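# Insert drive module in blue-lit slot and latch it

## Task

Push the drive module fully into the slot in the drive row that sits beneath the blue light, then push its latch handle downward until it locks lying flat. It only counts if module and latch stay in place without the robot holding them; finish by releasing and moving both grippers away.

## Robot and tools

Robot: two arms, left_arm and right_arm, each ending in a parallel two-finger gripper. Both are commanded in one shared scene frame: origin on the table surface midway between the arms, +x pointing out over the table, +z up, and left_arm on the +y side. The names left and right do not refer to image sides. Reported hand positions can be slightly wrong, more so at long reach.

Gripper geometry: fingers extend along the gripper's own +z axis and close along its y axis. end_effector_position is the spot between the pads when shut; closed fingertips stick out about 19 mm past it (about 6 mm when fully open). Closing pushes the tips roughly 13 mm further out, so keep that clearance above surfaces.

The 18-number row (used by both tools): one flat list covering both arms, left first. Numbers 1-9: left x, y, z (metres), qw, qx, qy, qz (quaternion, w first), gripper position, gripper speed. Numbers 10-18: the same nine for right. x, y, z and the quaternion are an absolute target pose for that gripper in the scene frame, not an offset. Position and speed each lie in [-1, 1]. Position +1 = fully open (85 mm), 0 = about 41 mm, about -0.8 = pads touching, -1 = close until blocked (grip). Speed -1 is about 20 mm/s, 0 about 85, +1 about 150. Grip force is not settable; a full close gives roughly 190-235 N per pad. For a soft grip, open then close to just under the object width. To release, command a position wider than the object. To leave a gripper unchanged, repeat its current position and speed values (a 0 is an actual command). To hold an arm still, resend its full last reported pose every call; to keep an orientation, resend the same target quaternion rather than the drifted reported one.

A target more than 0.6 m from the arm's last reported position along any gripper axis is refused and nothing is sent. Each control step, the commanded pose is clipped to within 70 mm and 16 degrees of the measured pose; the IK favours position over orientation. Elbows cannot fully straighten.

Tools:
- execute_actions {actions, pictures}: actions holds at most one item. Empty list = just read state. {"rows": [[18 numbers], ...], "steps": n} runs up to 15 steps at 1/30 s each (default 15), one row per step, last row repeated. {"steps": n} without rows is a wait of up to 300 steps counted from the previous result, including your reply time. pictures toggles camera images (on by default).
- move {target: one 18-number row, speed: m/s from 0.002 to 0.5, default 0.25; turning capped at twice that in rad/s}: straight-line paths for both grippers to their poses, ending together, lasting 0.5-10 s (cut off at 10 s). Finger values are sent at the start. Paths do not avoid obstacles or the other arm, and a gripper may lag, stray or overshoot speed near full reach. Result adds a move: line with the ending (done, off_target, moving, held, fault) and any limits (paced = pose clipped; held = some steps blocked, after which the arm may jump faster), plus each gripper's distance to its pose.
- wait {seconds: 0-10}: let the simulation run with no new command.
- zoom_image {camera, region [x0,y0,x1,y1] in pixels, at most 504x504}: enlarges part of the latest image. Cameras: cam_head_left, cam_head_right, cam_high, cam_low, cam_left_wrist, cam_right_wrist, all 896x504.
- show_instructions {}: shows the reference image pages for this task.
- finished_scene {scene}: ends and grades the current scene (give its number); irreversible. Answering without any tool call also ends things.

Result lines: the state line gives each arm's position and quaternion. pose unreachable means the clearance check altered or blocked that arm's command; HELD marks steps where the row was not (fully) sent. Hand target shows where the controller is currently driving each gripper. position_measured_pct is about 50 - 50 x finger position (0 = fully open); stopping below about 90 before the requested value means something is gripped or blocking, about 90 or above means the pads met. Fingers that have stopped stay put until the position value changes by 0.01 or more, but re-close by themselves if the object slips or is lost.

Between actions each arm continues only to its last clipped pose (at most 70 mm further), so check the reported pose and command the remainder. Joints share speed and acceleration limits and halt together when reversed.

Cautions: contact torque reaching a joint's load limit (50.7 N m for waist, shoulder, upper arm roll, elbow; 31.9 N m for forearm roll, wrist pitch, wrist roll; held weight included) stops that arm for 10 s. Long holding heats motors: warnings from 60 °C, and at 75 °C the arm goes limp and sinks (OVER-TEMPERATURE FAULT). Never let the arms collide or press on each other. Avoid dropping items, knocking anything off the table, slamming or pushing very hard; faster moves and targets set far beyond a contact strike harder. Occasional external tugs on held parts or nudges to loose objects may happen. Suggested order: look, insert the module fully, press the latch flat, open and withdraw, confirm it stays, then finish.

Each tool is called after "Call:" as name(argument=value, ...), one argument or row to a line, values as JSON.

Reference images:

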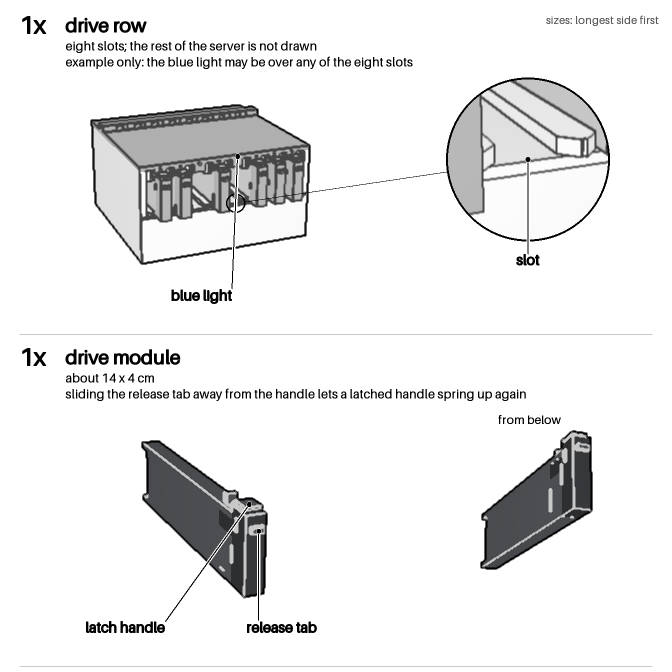

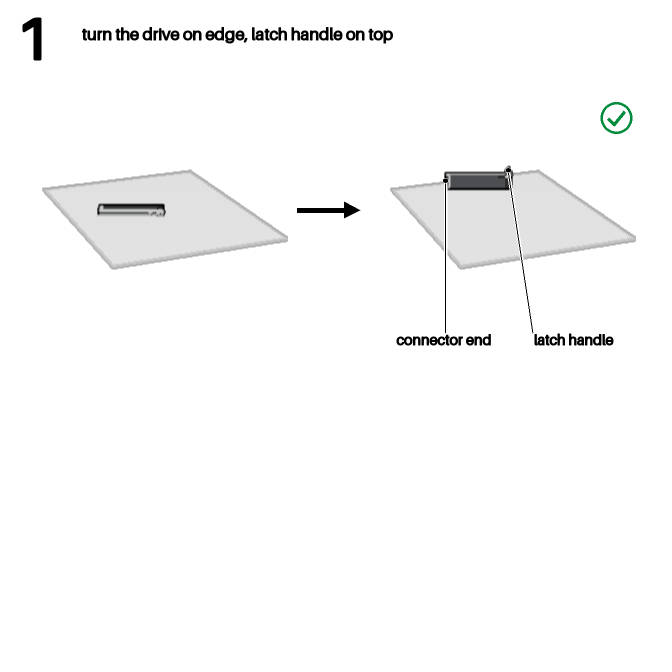

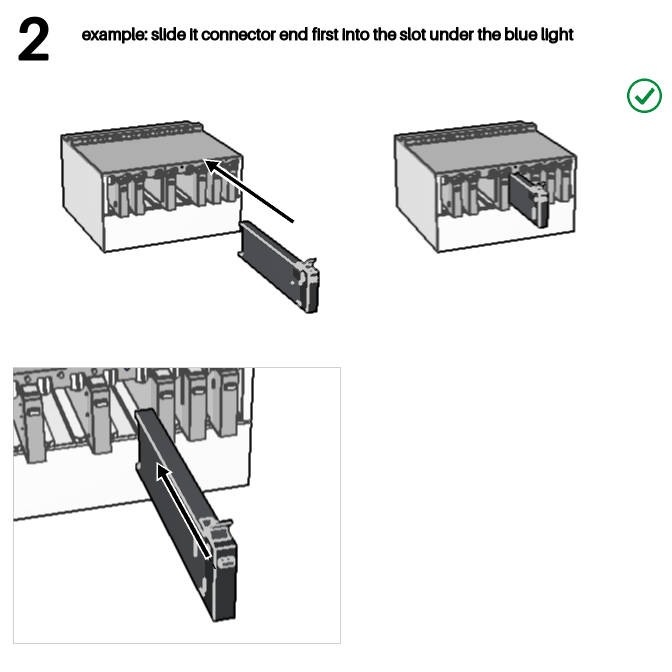

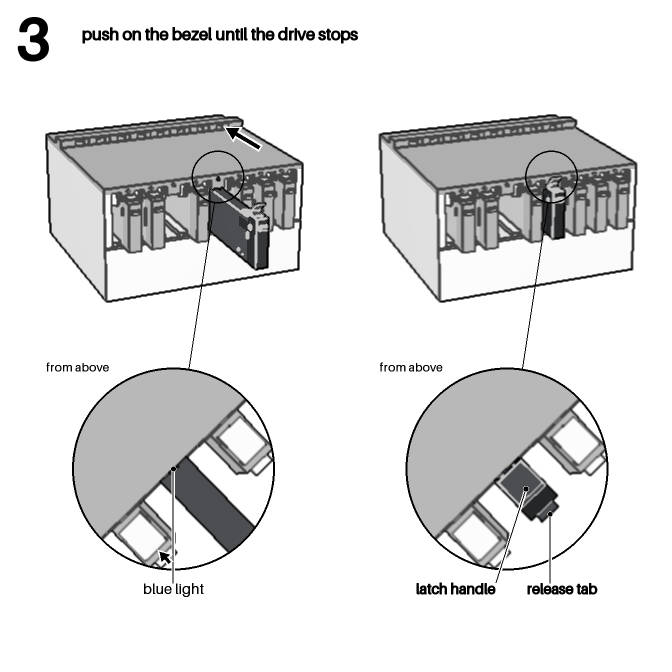

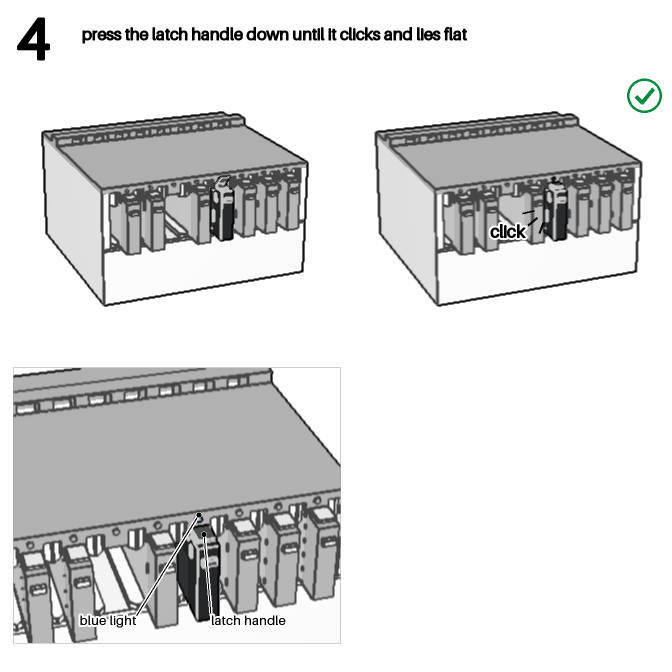

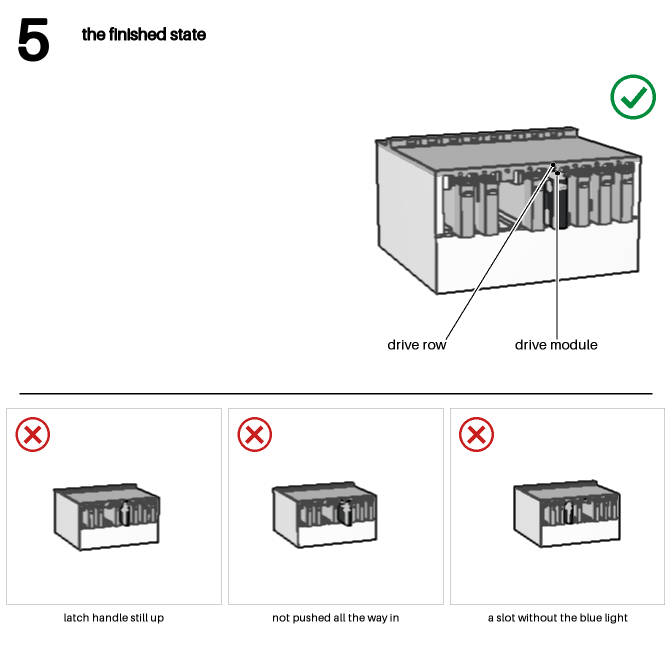

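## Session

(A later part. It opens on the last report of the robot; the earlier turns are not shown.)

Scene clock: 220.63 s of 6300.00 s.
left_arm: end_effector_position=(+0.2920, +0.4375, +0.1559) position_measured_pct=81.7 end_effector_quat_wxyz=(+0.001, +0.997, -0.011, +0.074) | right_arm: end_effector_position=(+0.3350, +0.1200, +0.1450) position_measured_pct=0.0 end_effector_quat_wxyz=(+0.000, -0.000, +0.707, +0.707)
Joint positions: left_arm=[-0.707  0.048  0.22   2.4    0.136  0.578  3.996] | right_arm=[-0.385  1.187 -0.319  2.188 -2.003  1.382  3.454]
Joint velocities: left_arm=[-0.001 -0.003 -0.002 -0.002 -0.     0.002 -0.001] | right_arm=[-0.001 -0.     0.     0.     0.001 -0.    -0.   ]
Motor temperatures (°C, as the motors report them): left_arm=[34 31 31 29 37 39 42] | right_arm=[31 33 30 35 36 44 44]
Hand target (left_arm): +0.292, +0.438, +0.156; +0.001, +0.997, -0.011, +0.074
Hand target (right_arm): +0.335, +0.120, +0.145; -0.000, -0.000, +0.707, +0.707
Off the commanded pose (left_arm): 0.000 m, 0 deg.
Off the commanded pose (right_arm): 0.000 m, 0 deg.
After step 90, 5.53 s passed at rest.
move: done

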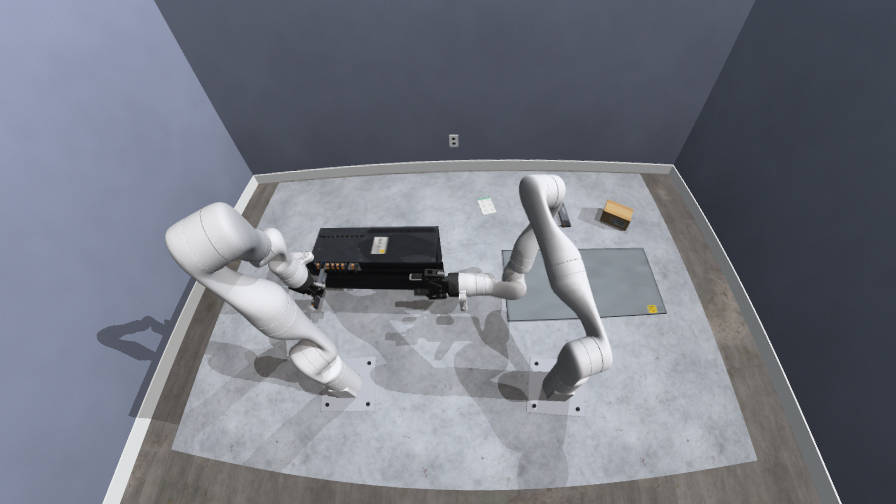

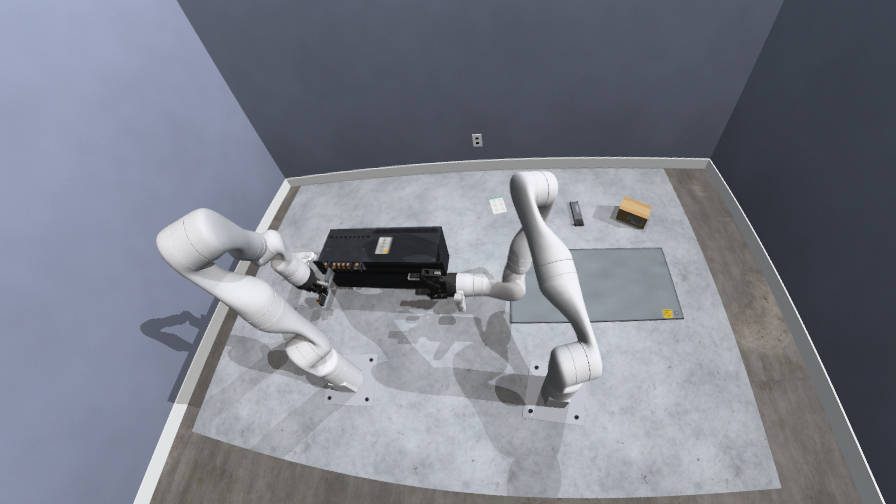

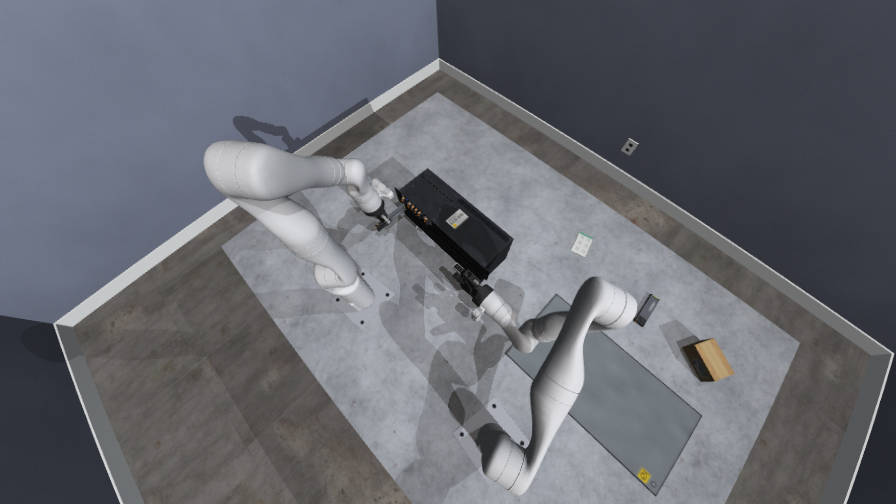

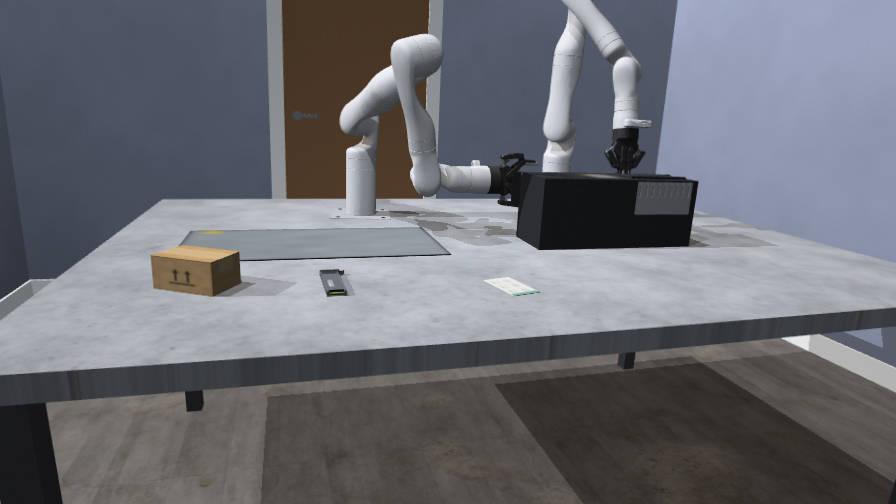

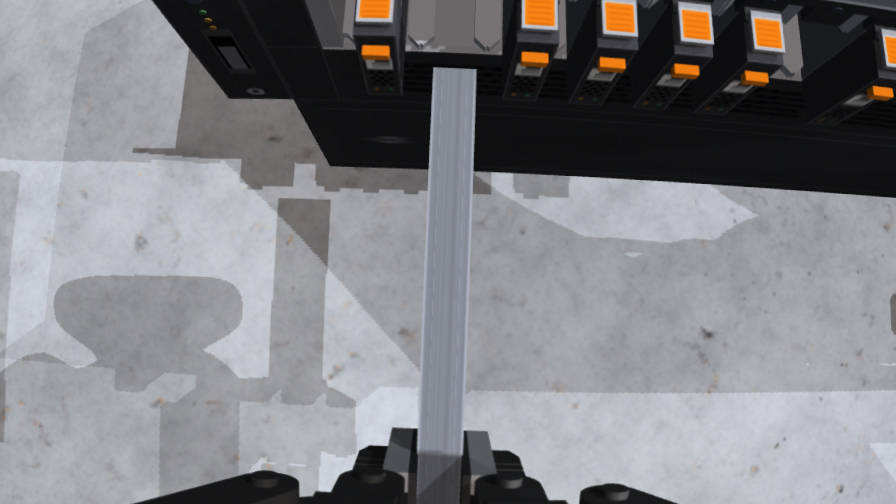

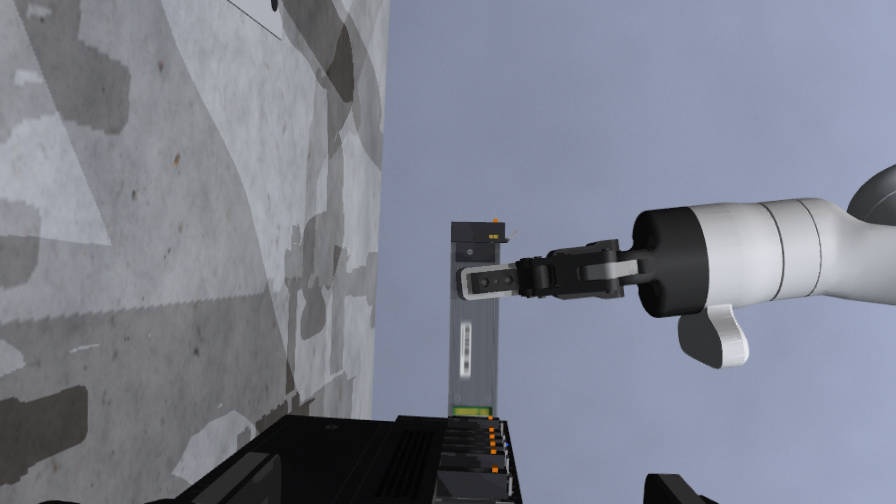

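Call:
move(
  target=[0.319,0.4368,0.156,0.0008,0.9969,-0.0113,0.0775,-0.72,-0.5,0.335,0.12,0.145,0,0,0.7071,0.7071,1,0],
  speed=0.012,
)

Scene clock: 229.83 s of 6300.00 s.
left_arm: end_effector_position=(+0.3181, +0.4366, +0.1556) position_measured_pct=81.7 end_effector_quat_wxyz=(+0.001, +0.997, -0.011, +0.077) | right_arm: end_effector_position=(+0.3350, +0.1200, +0.1450) position_measured_pct=0.0 end_effector_quat_wxyz=(+0.000, -0.000, +0.707, +0.707)
Joint positions: left_arm=[-0.661  0.099  0.242  2.346  0.103  0.57   4.089] | right_arm=[-0.385  1.187 -0.319  2.188 -2.003  1.382  3.454]
Joint velocities: left_arm=[ 0.002  0.003  0.002 -0.    -0.003 -0.001  0.002] | right_arm=[-0.001 -0.001  0.001 -0.     0.    -0.001 -0.   ]
Motor temperatures (°C, as the motors report them): left_arm=[34 31 31 29 37 39 42] | right_arm=[31 33 30 35 36 44 44]
Hand target (left_arm): +0.319, +0.437, +0.156; +0.001, +0.997, -0.011, +0.078
Hand target (right_arm): +0.335, +0.120, +0.145; -0.000, -0.000, +0.707, +0.707
Off the commanded pose (left_arm): 0.001 m, 0 deg.
Off the commanded pose (right_arm): 0.000 m, 0 deg.
After step 90, 3.70 s passed at rest.
move: done

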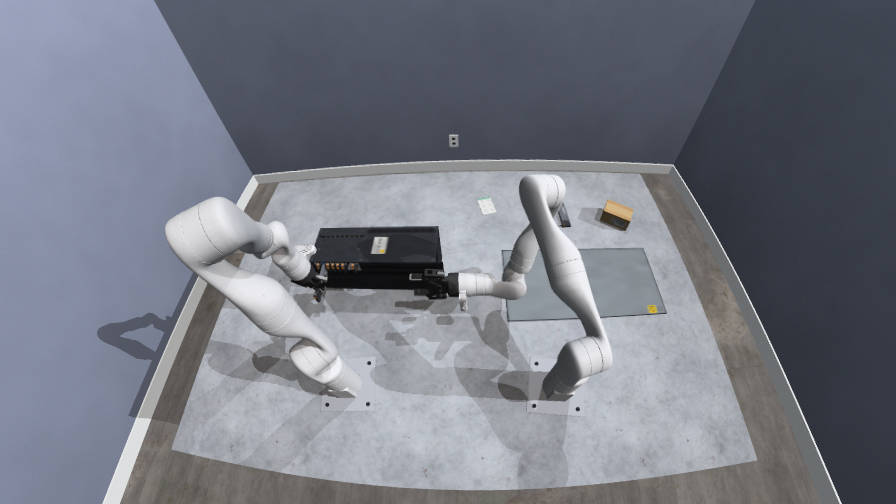

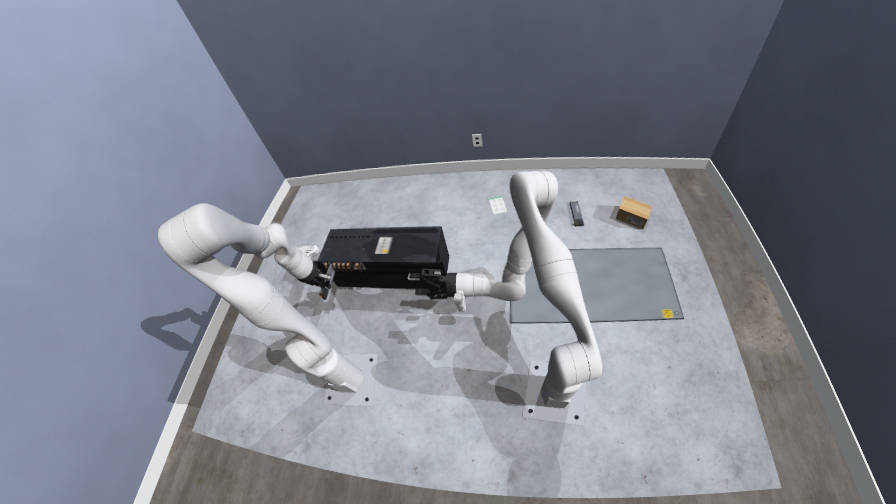

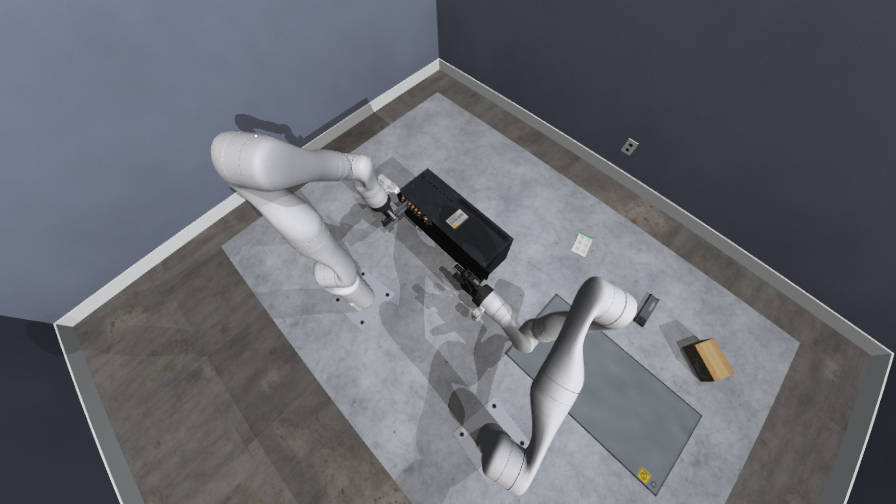

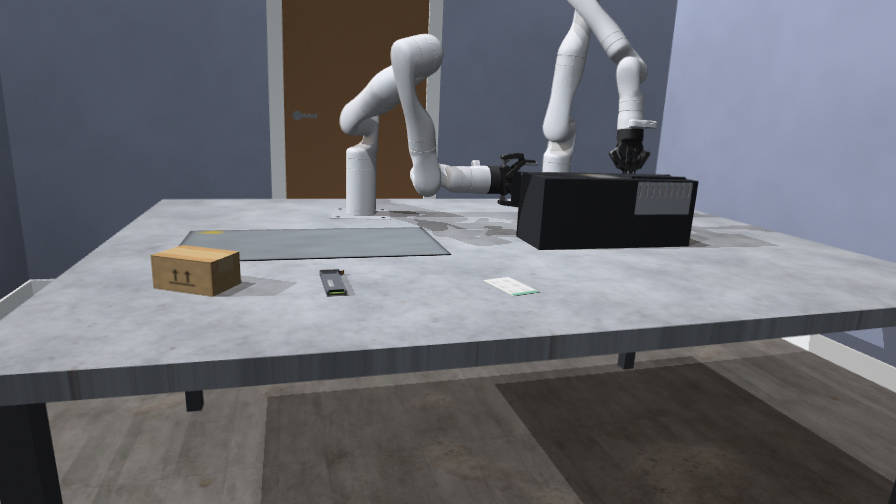

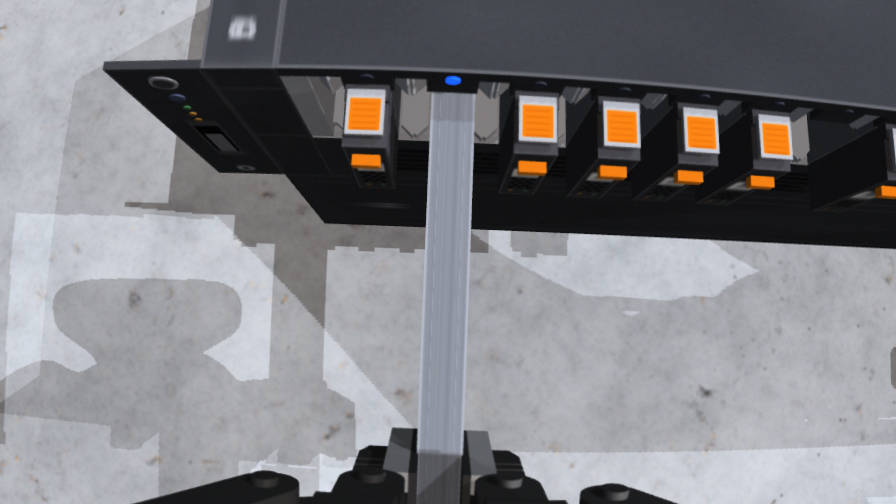

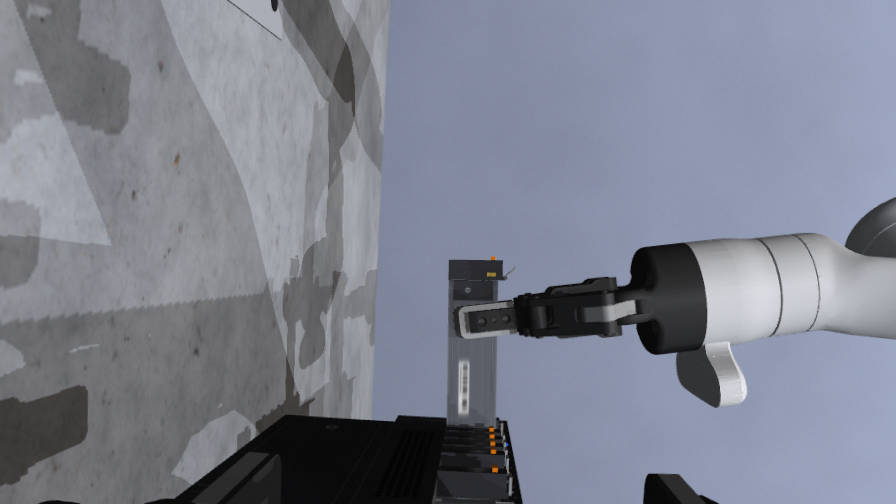

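In. Continue.

Call:
move(
  target=[0.34,0.4363,0.1566,0.0008,0.9969,-0.0113,0.0775,-0.72,-0.5,0.335,0.12,0.145,0,0,0.7071,0.7071,1,0],
  speed=0.015,
)

Scene clock: 236.50 s of 6300.00 s.
left_arm: end_effector_position=(+0.3348, +0.4359, +0.1559) position_measured_pct=81.7 end_effector_quat_wxyz=(+0.002, +0.997, -0.010, +0.073) | right_arm: end_effector_position=(+0.3350, +0.1200, +0.1450) position_measured_pct=0.0 end_effector_quat_wxyz=(+0.000, -0.000, +0.707, +0.707)
Joint positions: left_arm=[-0.622  0.136  0.248  2.3    0.069  0.584  4.163] | right_arm=[-0.385  1.187 -0.319  2.188 -2.003  1.382  3.454]
Joint velocities: left_arm=[ 0.002  0.001 -0.    -0.001 -0.003  0.001  0.003] | right_arm=[-0.001 -0.     0.     0.     0.    -0.     0.   ]
Motor temperatures (°C, as the motors report them): left_arm=[34 31 31 29 37 39 42] | right_arm=[31 33 30 35 36 44 44]
Hand target (left_arm): +0.340, +0.436, +0.157; +0.001, +0.997, -0.011, +0.078
Hand target (right_arm): +0.335, +0.120, +0.145; -0.000, -0.000, +0.707, +0.707
Off the commanded pose (left_arm): 0.005 m, 1 deg.
Off the commanded pose (right_arm): 0.000 m, 0 deg.
After step 90, 2.00 s passed at rest.
move: off_target (left_arm)

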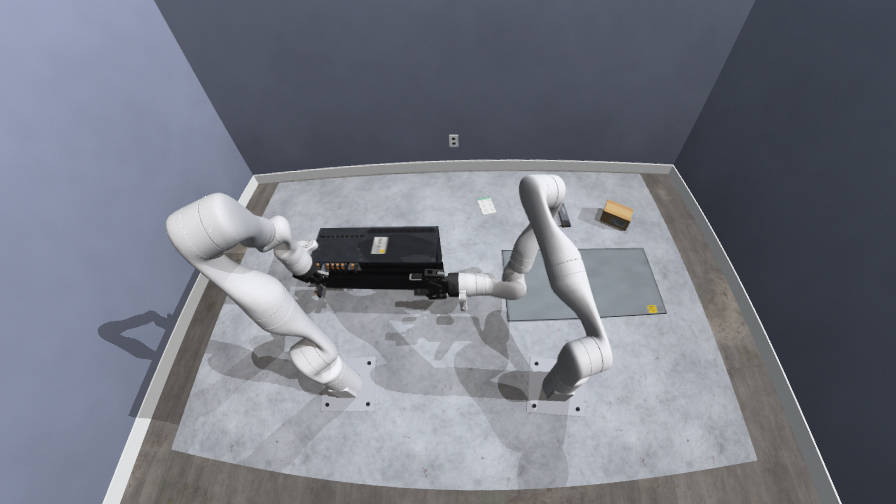

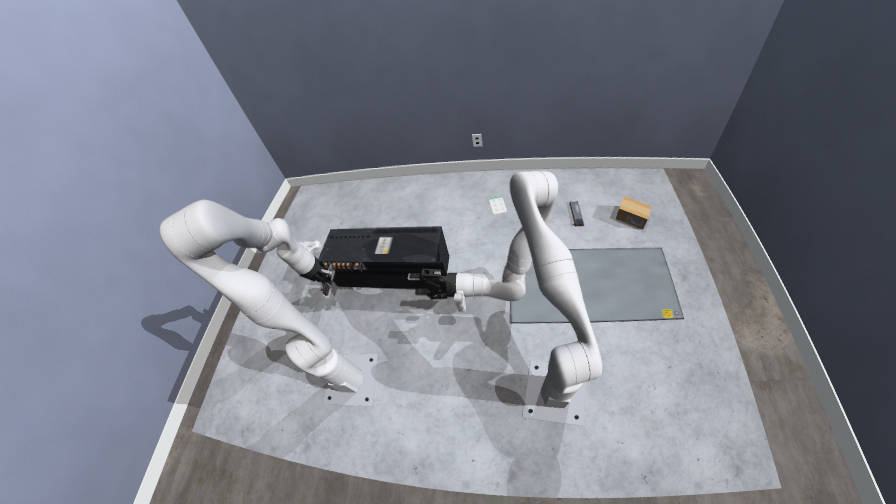

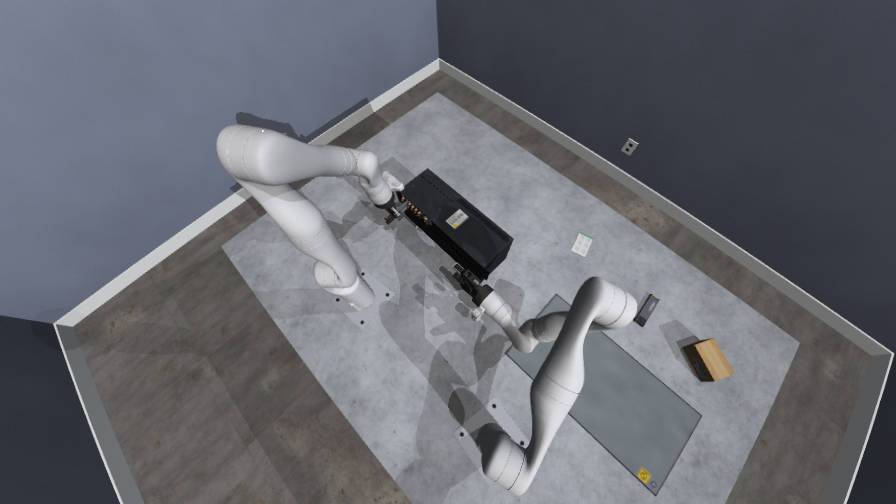

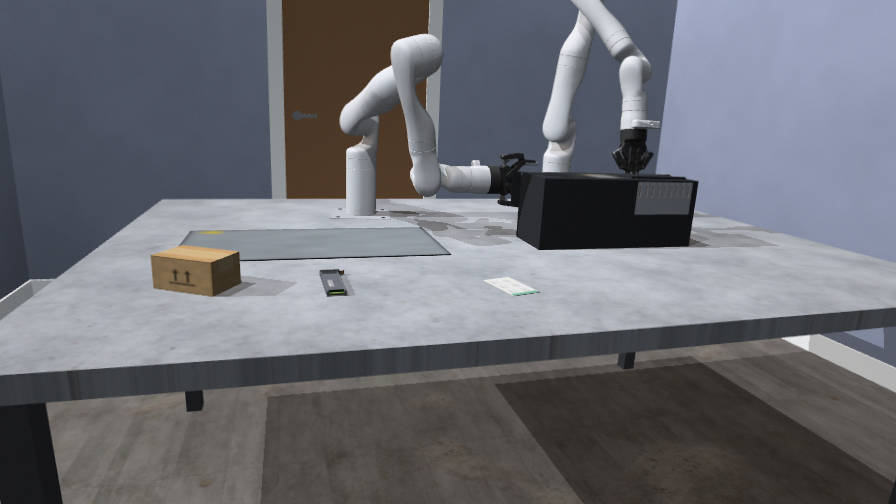

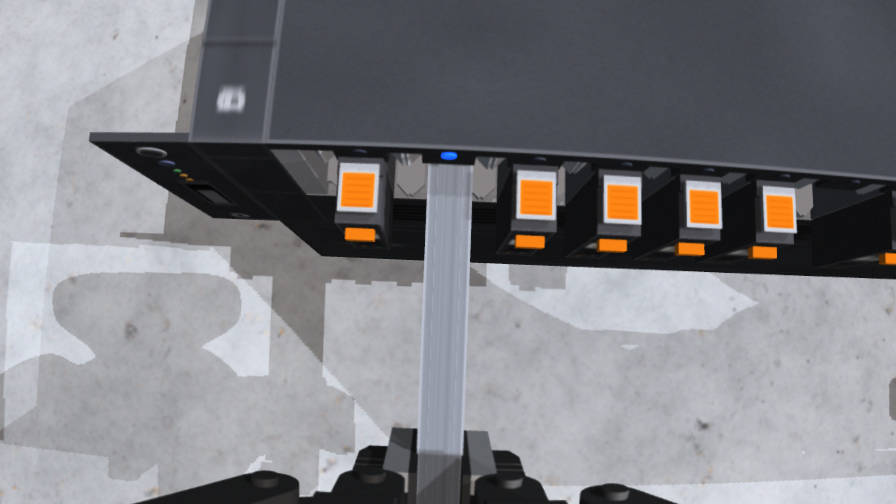

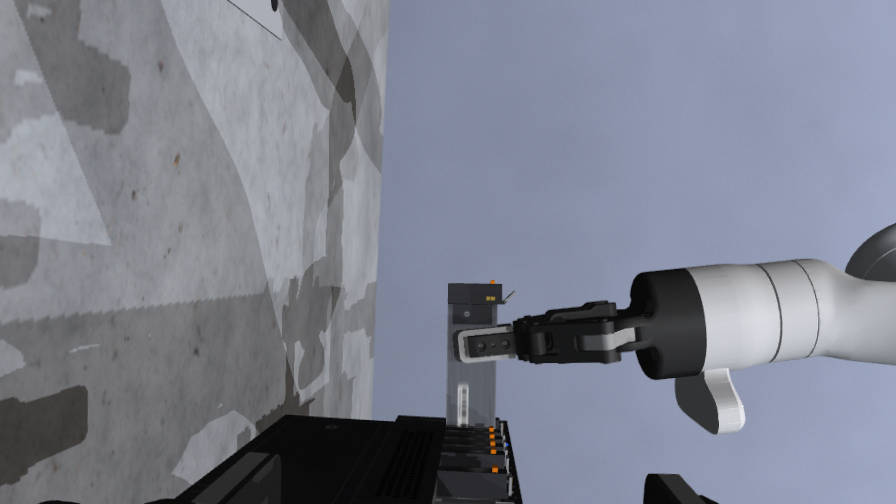

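Call:
move(
  target=[0.35,0.4372,0.157,0.0014,0.9968,-0.018,0.0775,-0.72,-0.5,0.335,0.12,0.145,0,0,0.7071,0.7071,1,0],
  speed=0.012,
)

Scene clock: 245.10 s of 6300.00 s.
left_arm: end_effector_position=(+0.3385, +0.4367, +0.1561) position_measured_pct=81.7 end_effector_quat_wxyz=(+0.003, +0.998, -0.015, +0.067) | right_arm: end_effector_position=(+0.3350, +0.1200, +0.1450) position_measured_pct=0.0 end_effector_quat_wxyz=(+0.000, -0.000, +0.707, +0.707)
Joint positions: left_arm=[-0.613  0.15   0.248  2.279  0.055  0.601  4.172] | right_arm=[-0.385  1.187 -0.32   2.188 -2.003  1.382  3.454]
Joint velocities: left_arm=[ 0.    -0.    -0.    -0.002  0.     0.001 -0.   ] | right_arm=[ 0.     0.002  0.     0.    -0.001 -0.    -0.   ]
Motor temperatures (°C, as the motors report them): left_arm=[34 31 31 29 37 39 42] | right_arm=[31 33 30 35 36 44 44]
Hand target (left_arm): +0.350, +0.437, +0.157; +0.001, +0.997, -0.018, +0.078
Hand target (right_arm): +0.335, +0.120, +0.145; -0.000, -0.000, +0.707, +0.707
Off the commanded pose (left_arm): 0.012 m, 1 deg.
Off the commanded pose (right_arm): 0.000 m, 0 deg.
After step 90, 4.10 s passed at rest.
move: off_target (left_arm)

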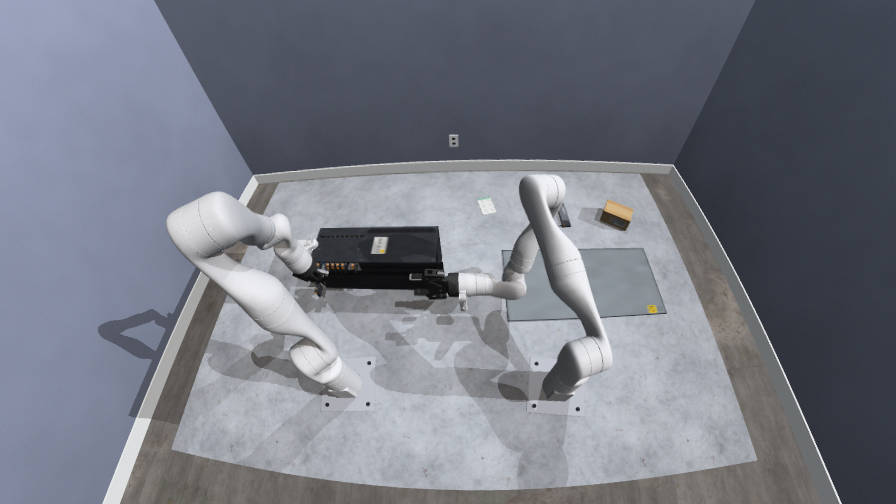

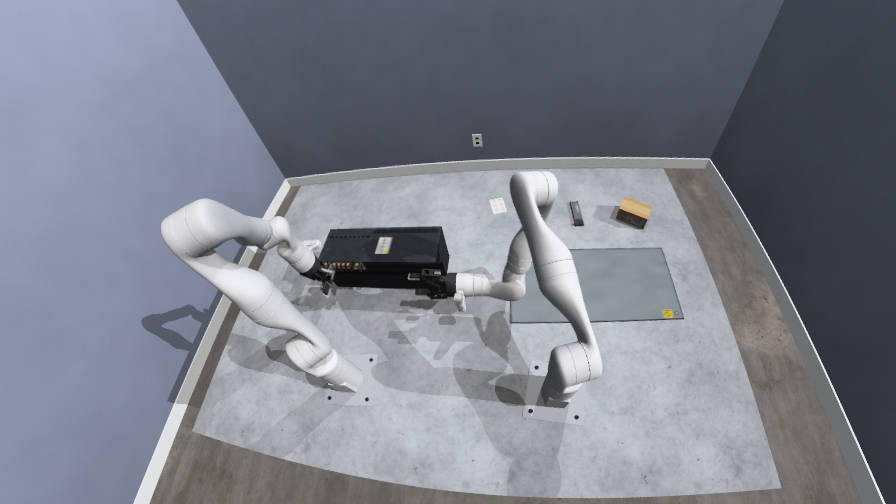

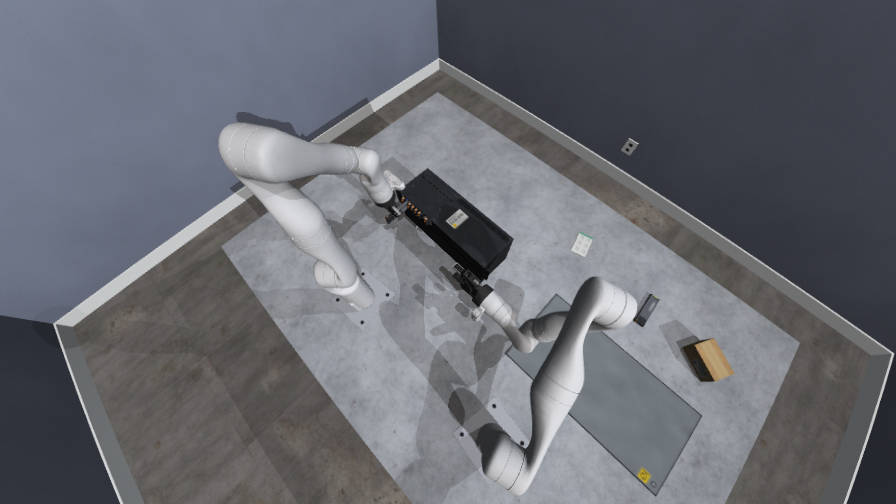

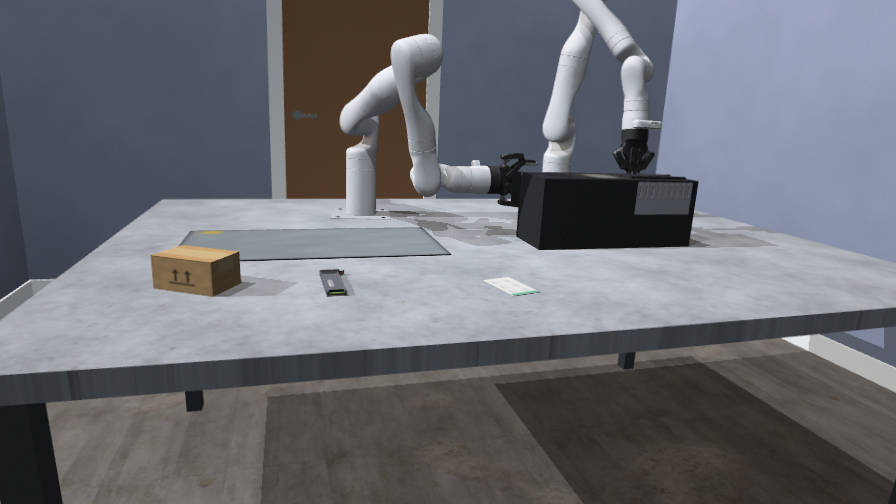

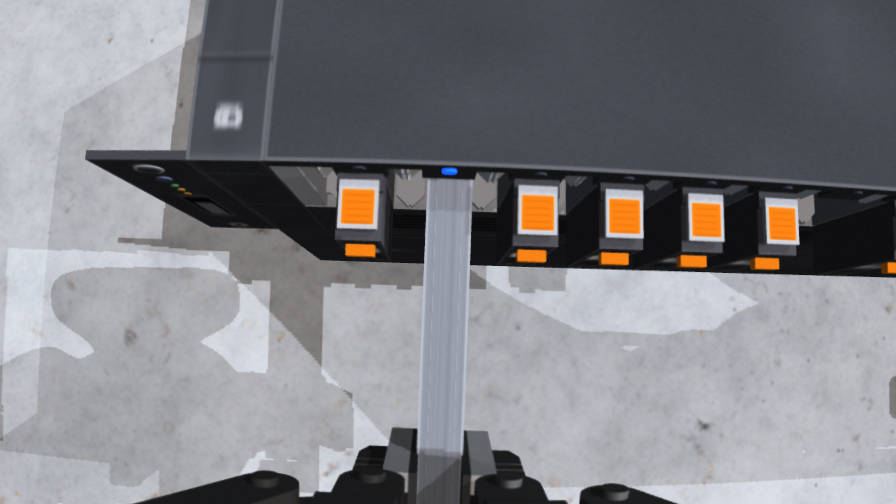

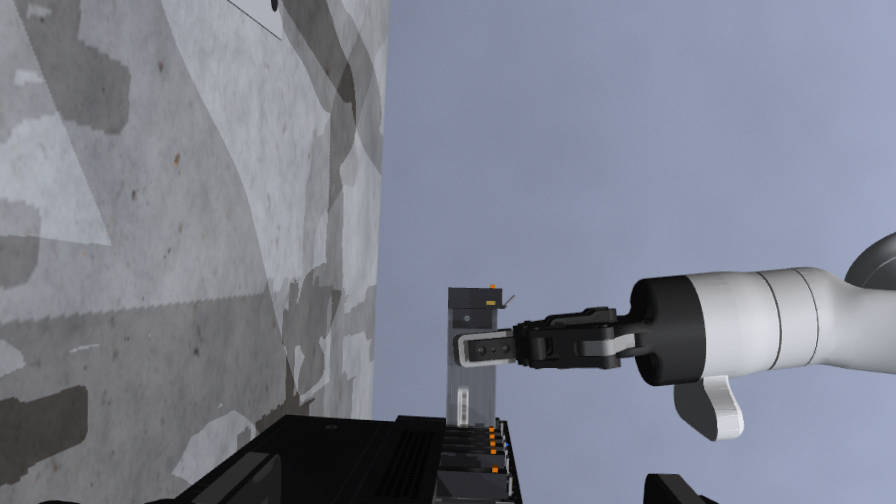

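Call:
move(
  target=[0.337,0.4367,0.1565,0.003,0.998,-0.015,0.067,-0.4,-0.5,0.335,0.12,0.145,0,0,0.7071,0.7071,1,0],
  speed=0.01,
)

Scene clock: 266.77 s of 6300.00 s.
left_arm: end_effector_position=(+0.3370, +0.4367, +0.1565) position_measured_pct=69.8 end_effector_quat_wxyz=(+0.003, +0.998, -0.015, +0.067) | right_arm: end_effector_position=(+0.3350, +0.1200, +0.1450) position_measured_pct=0.0 end_effector_quat_wxyz=(+0.000, -0.000, +0.707, +0.707)
Joint positions: left_arm=[-0.616  0.146  0.249  2.282  0.056  0.603  4.169] | right_arm=[-0.385  1.187 -0.32   2.188 -2.003  1.382  3.454]
Joint velocities: left_arm=[-0.    -0.001 -0.     0.     0.002  0.    -0.001] | right_arm=[ 0.001  0.002  0.002  0.    -0.     0.     0.   ]
Motor temperatures (°C, as the motors report them): left_arm=[34 31 31 29 37 39 42] | right_arm=[31 33 30 35 36 44 44]
Hand target (left_arm): +0.337, +0.437, +0.156; +0.003, +0.998, -0.015, +0.067
Hand target (right_arm): +0.335, +0.120, +0.145; -0.000, -0.000, +0.707, +0.707
Off the commanded pose (left_arm): 0.000 m, 0 deg.
Off the commanded pose (right_arm): 0.000 m, 0 deg.
After step 90, 17.97 s passed at rest.
move: done

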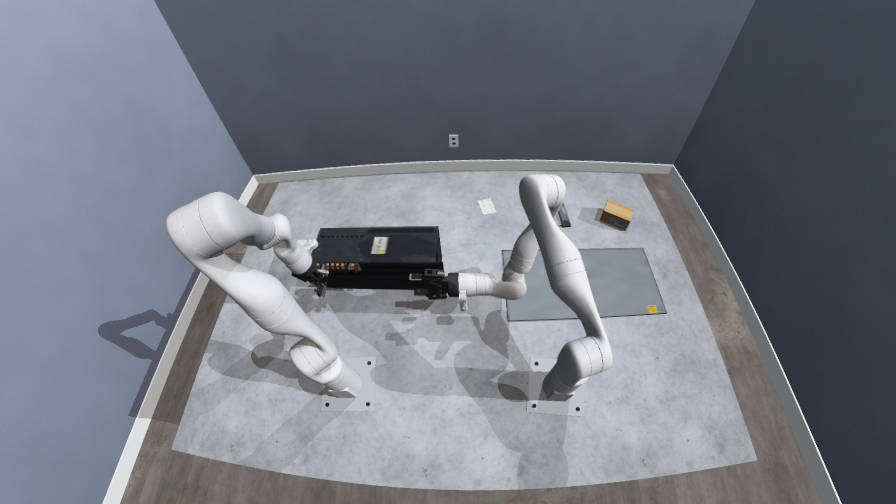

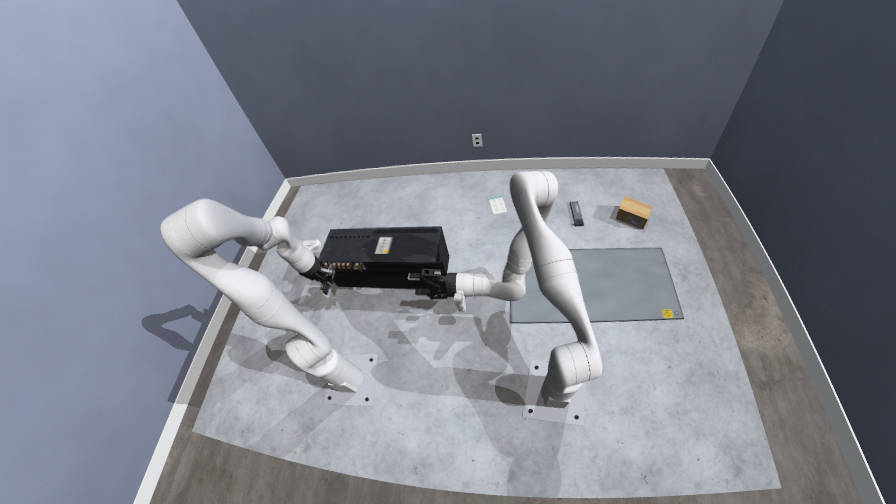

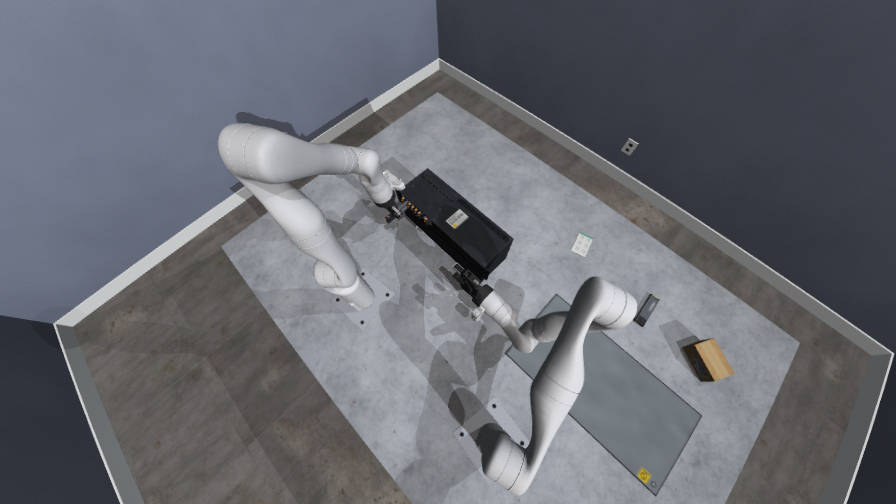

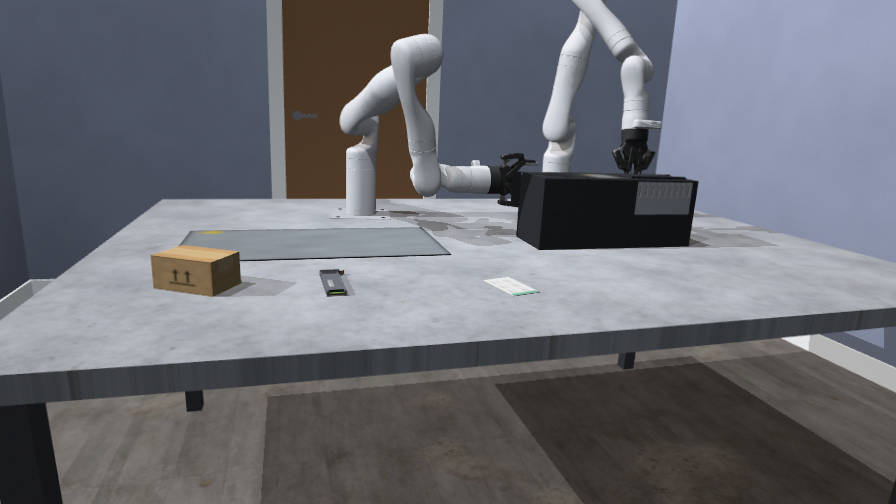

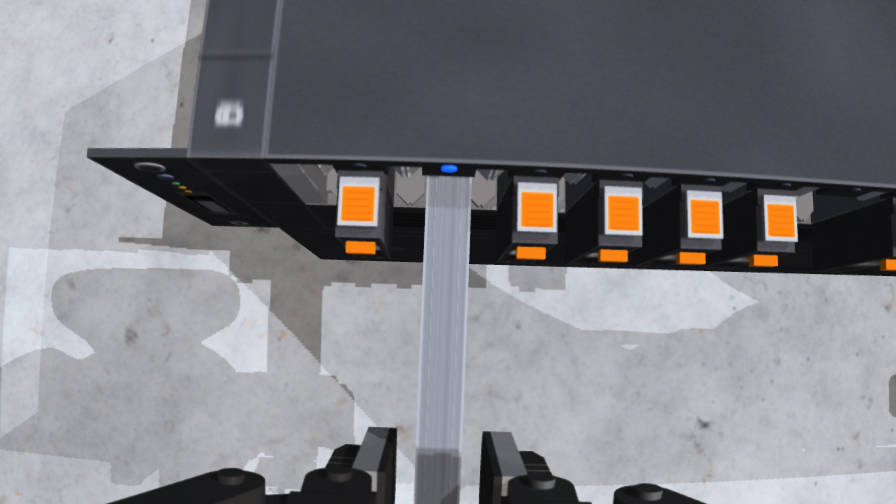

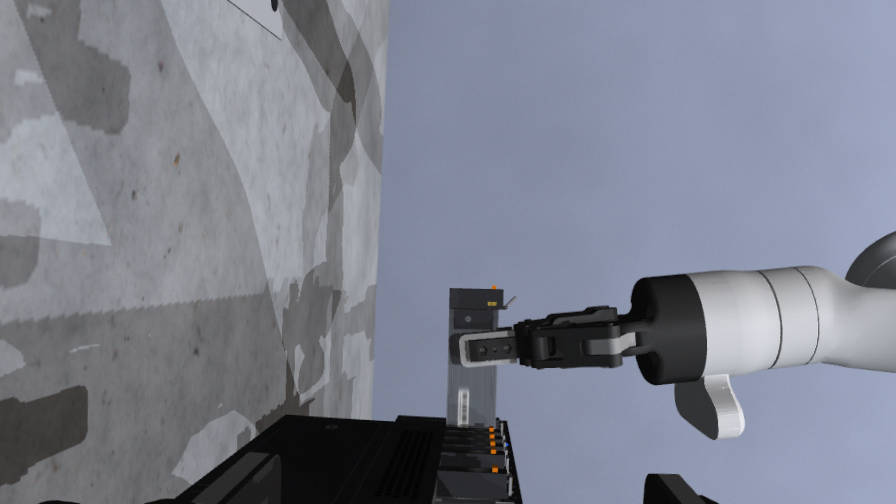

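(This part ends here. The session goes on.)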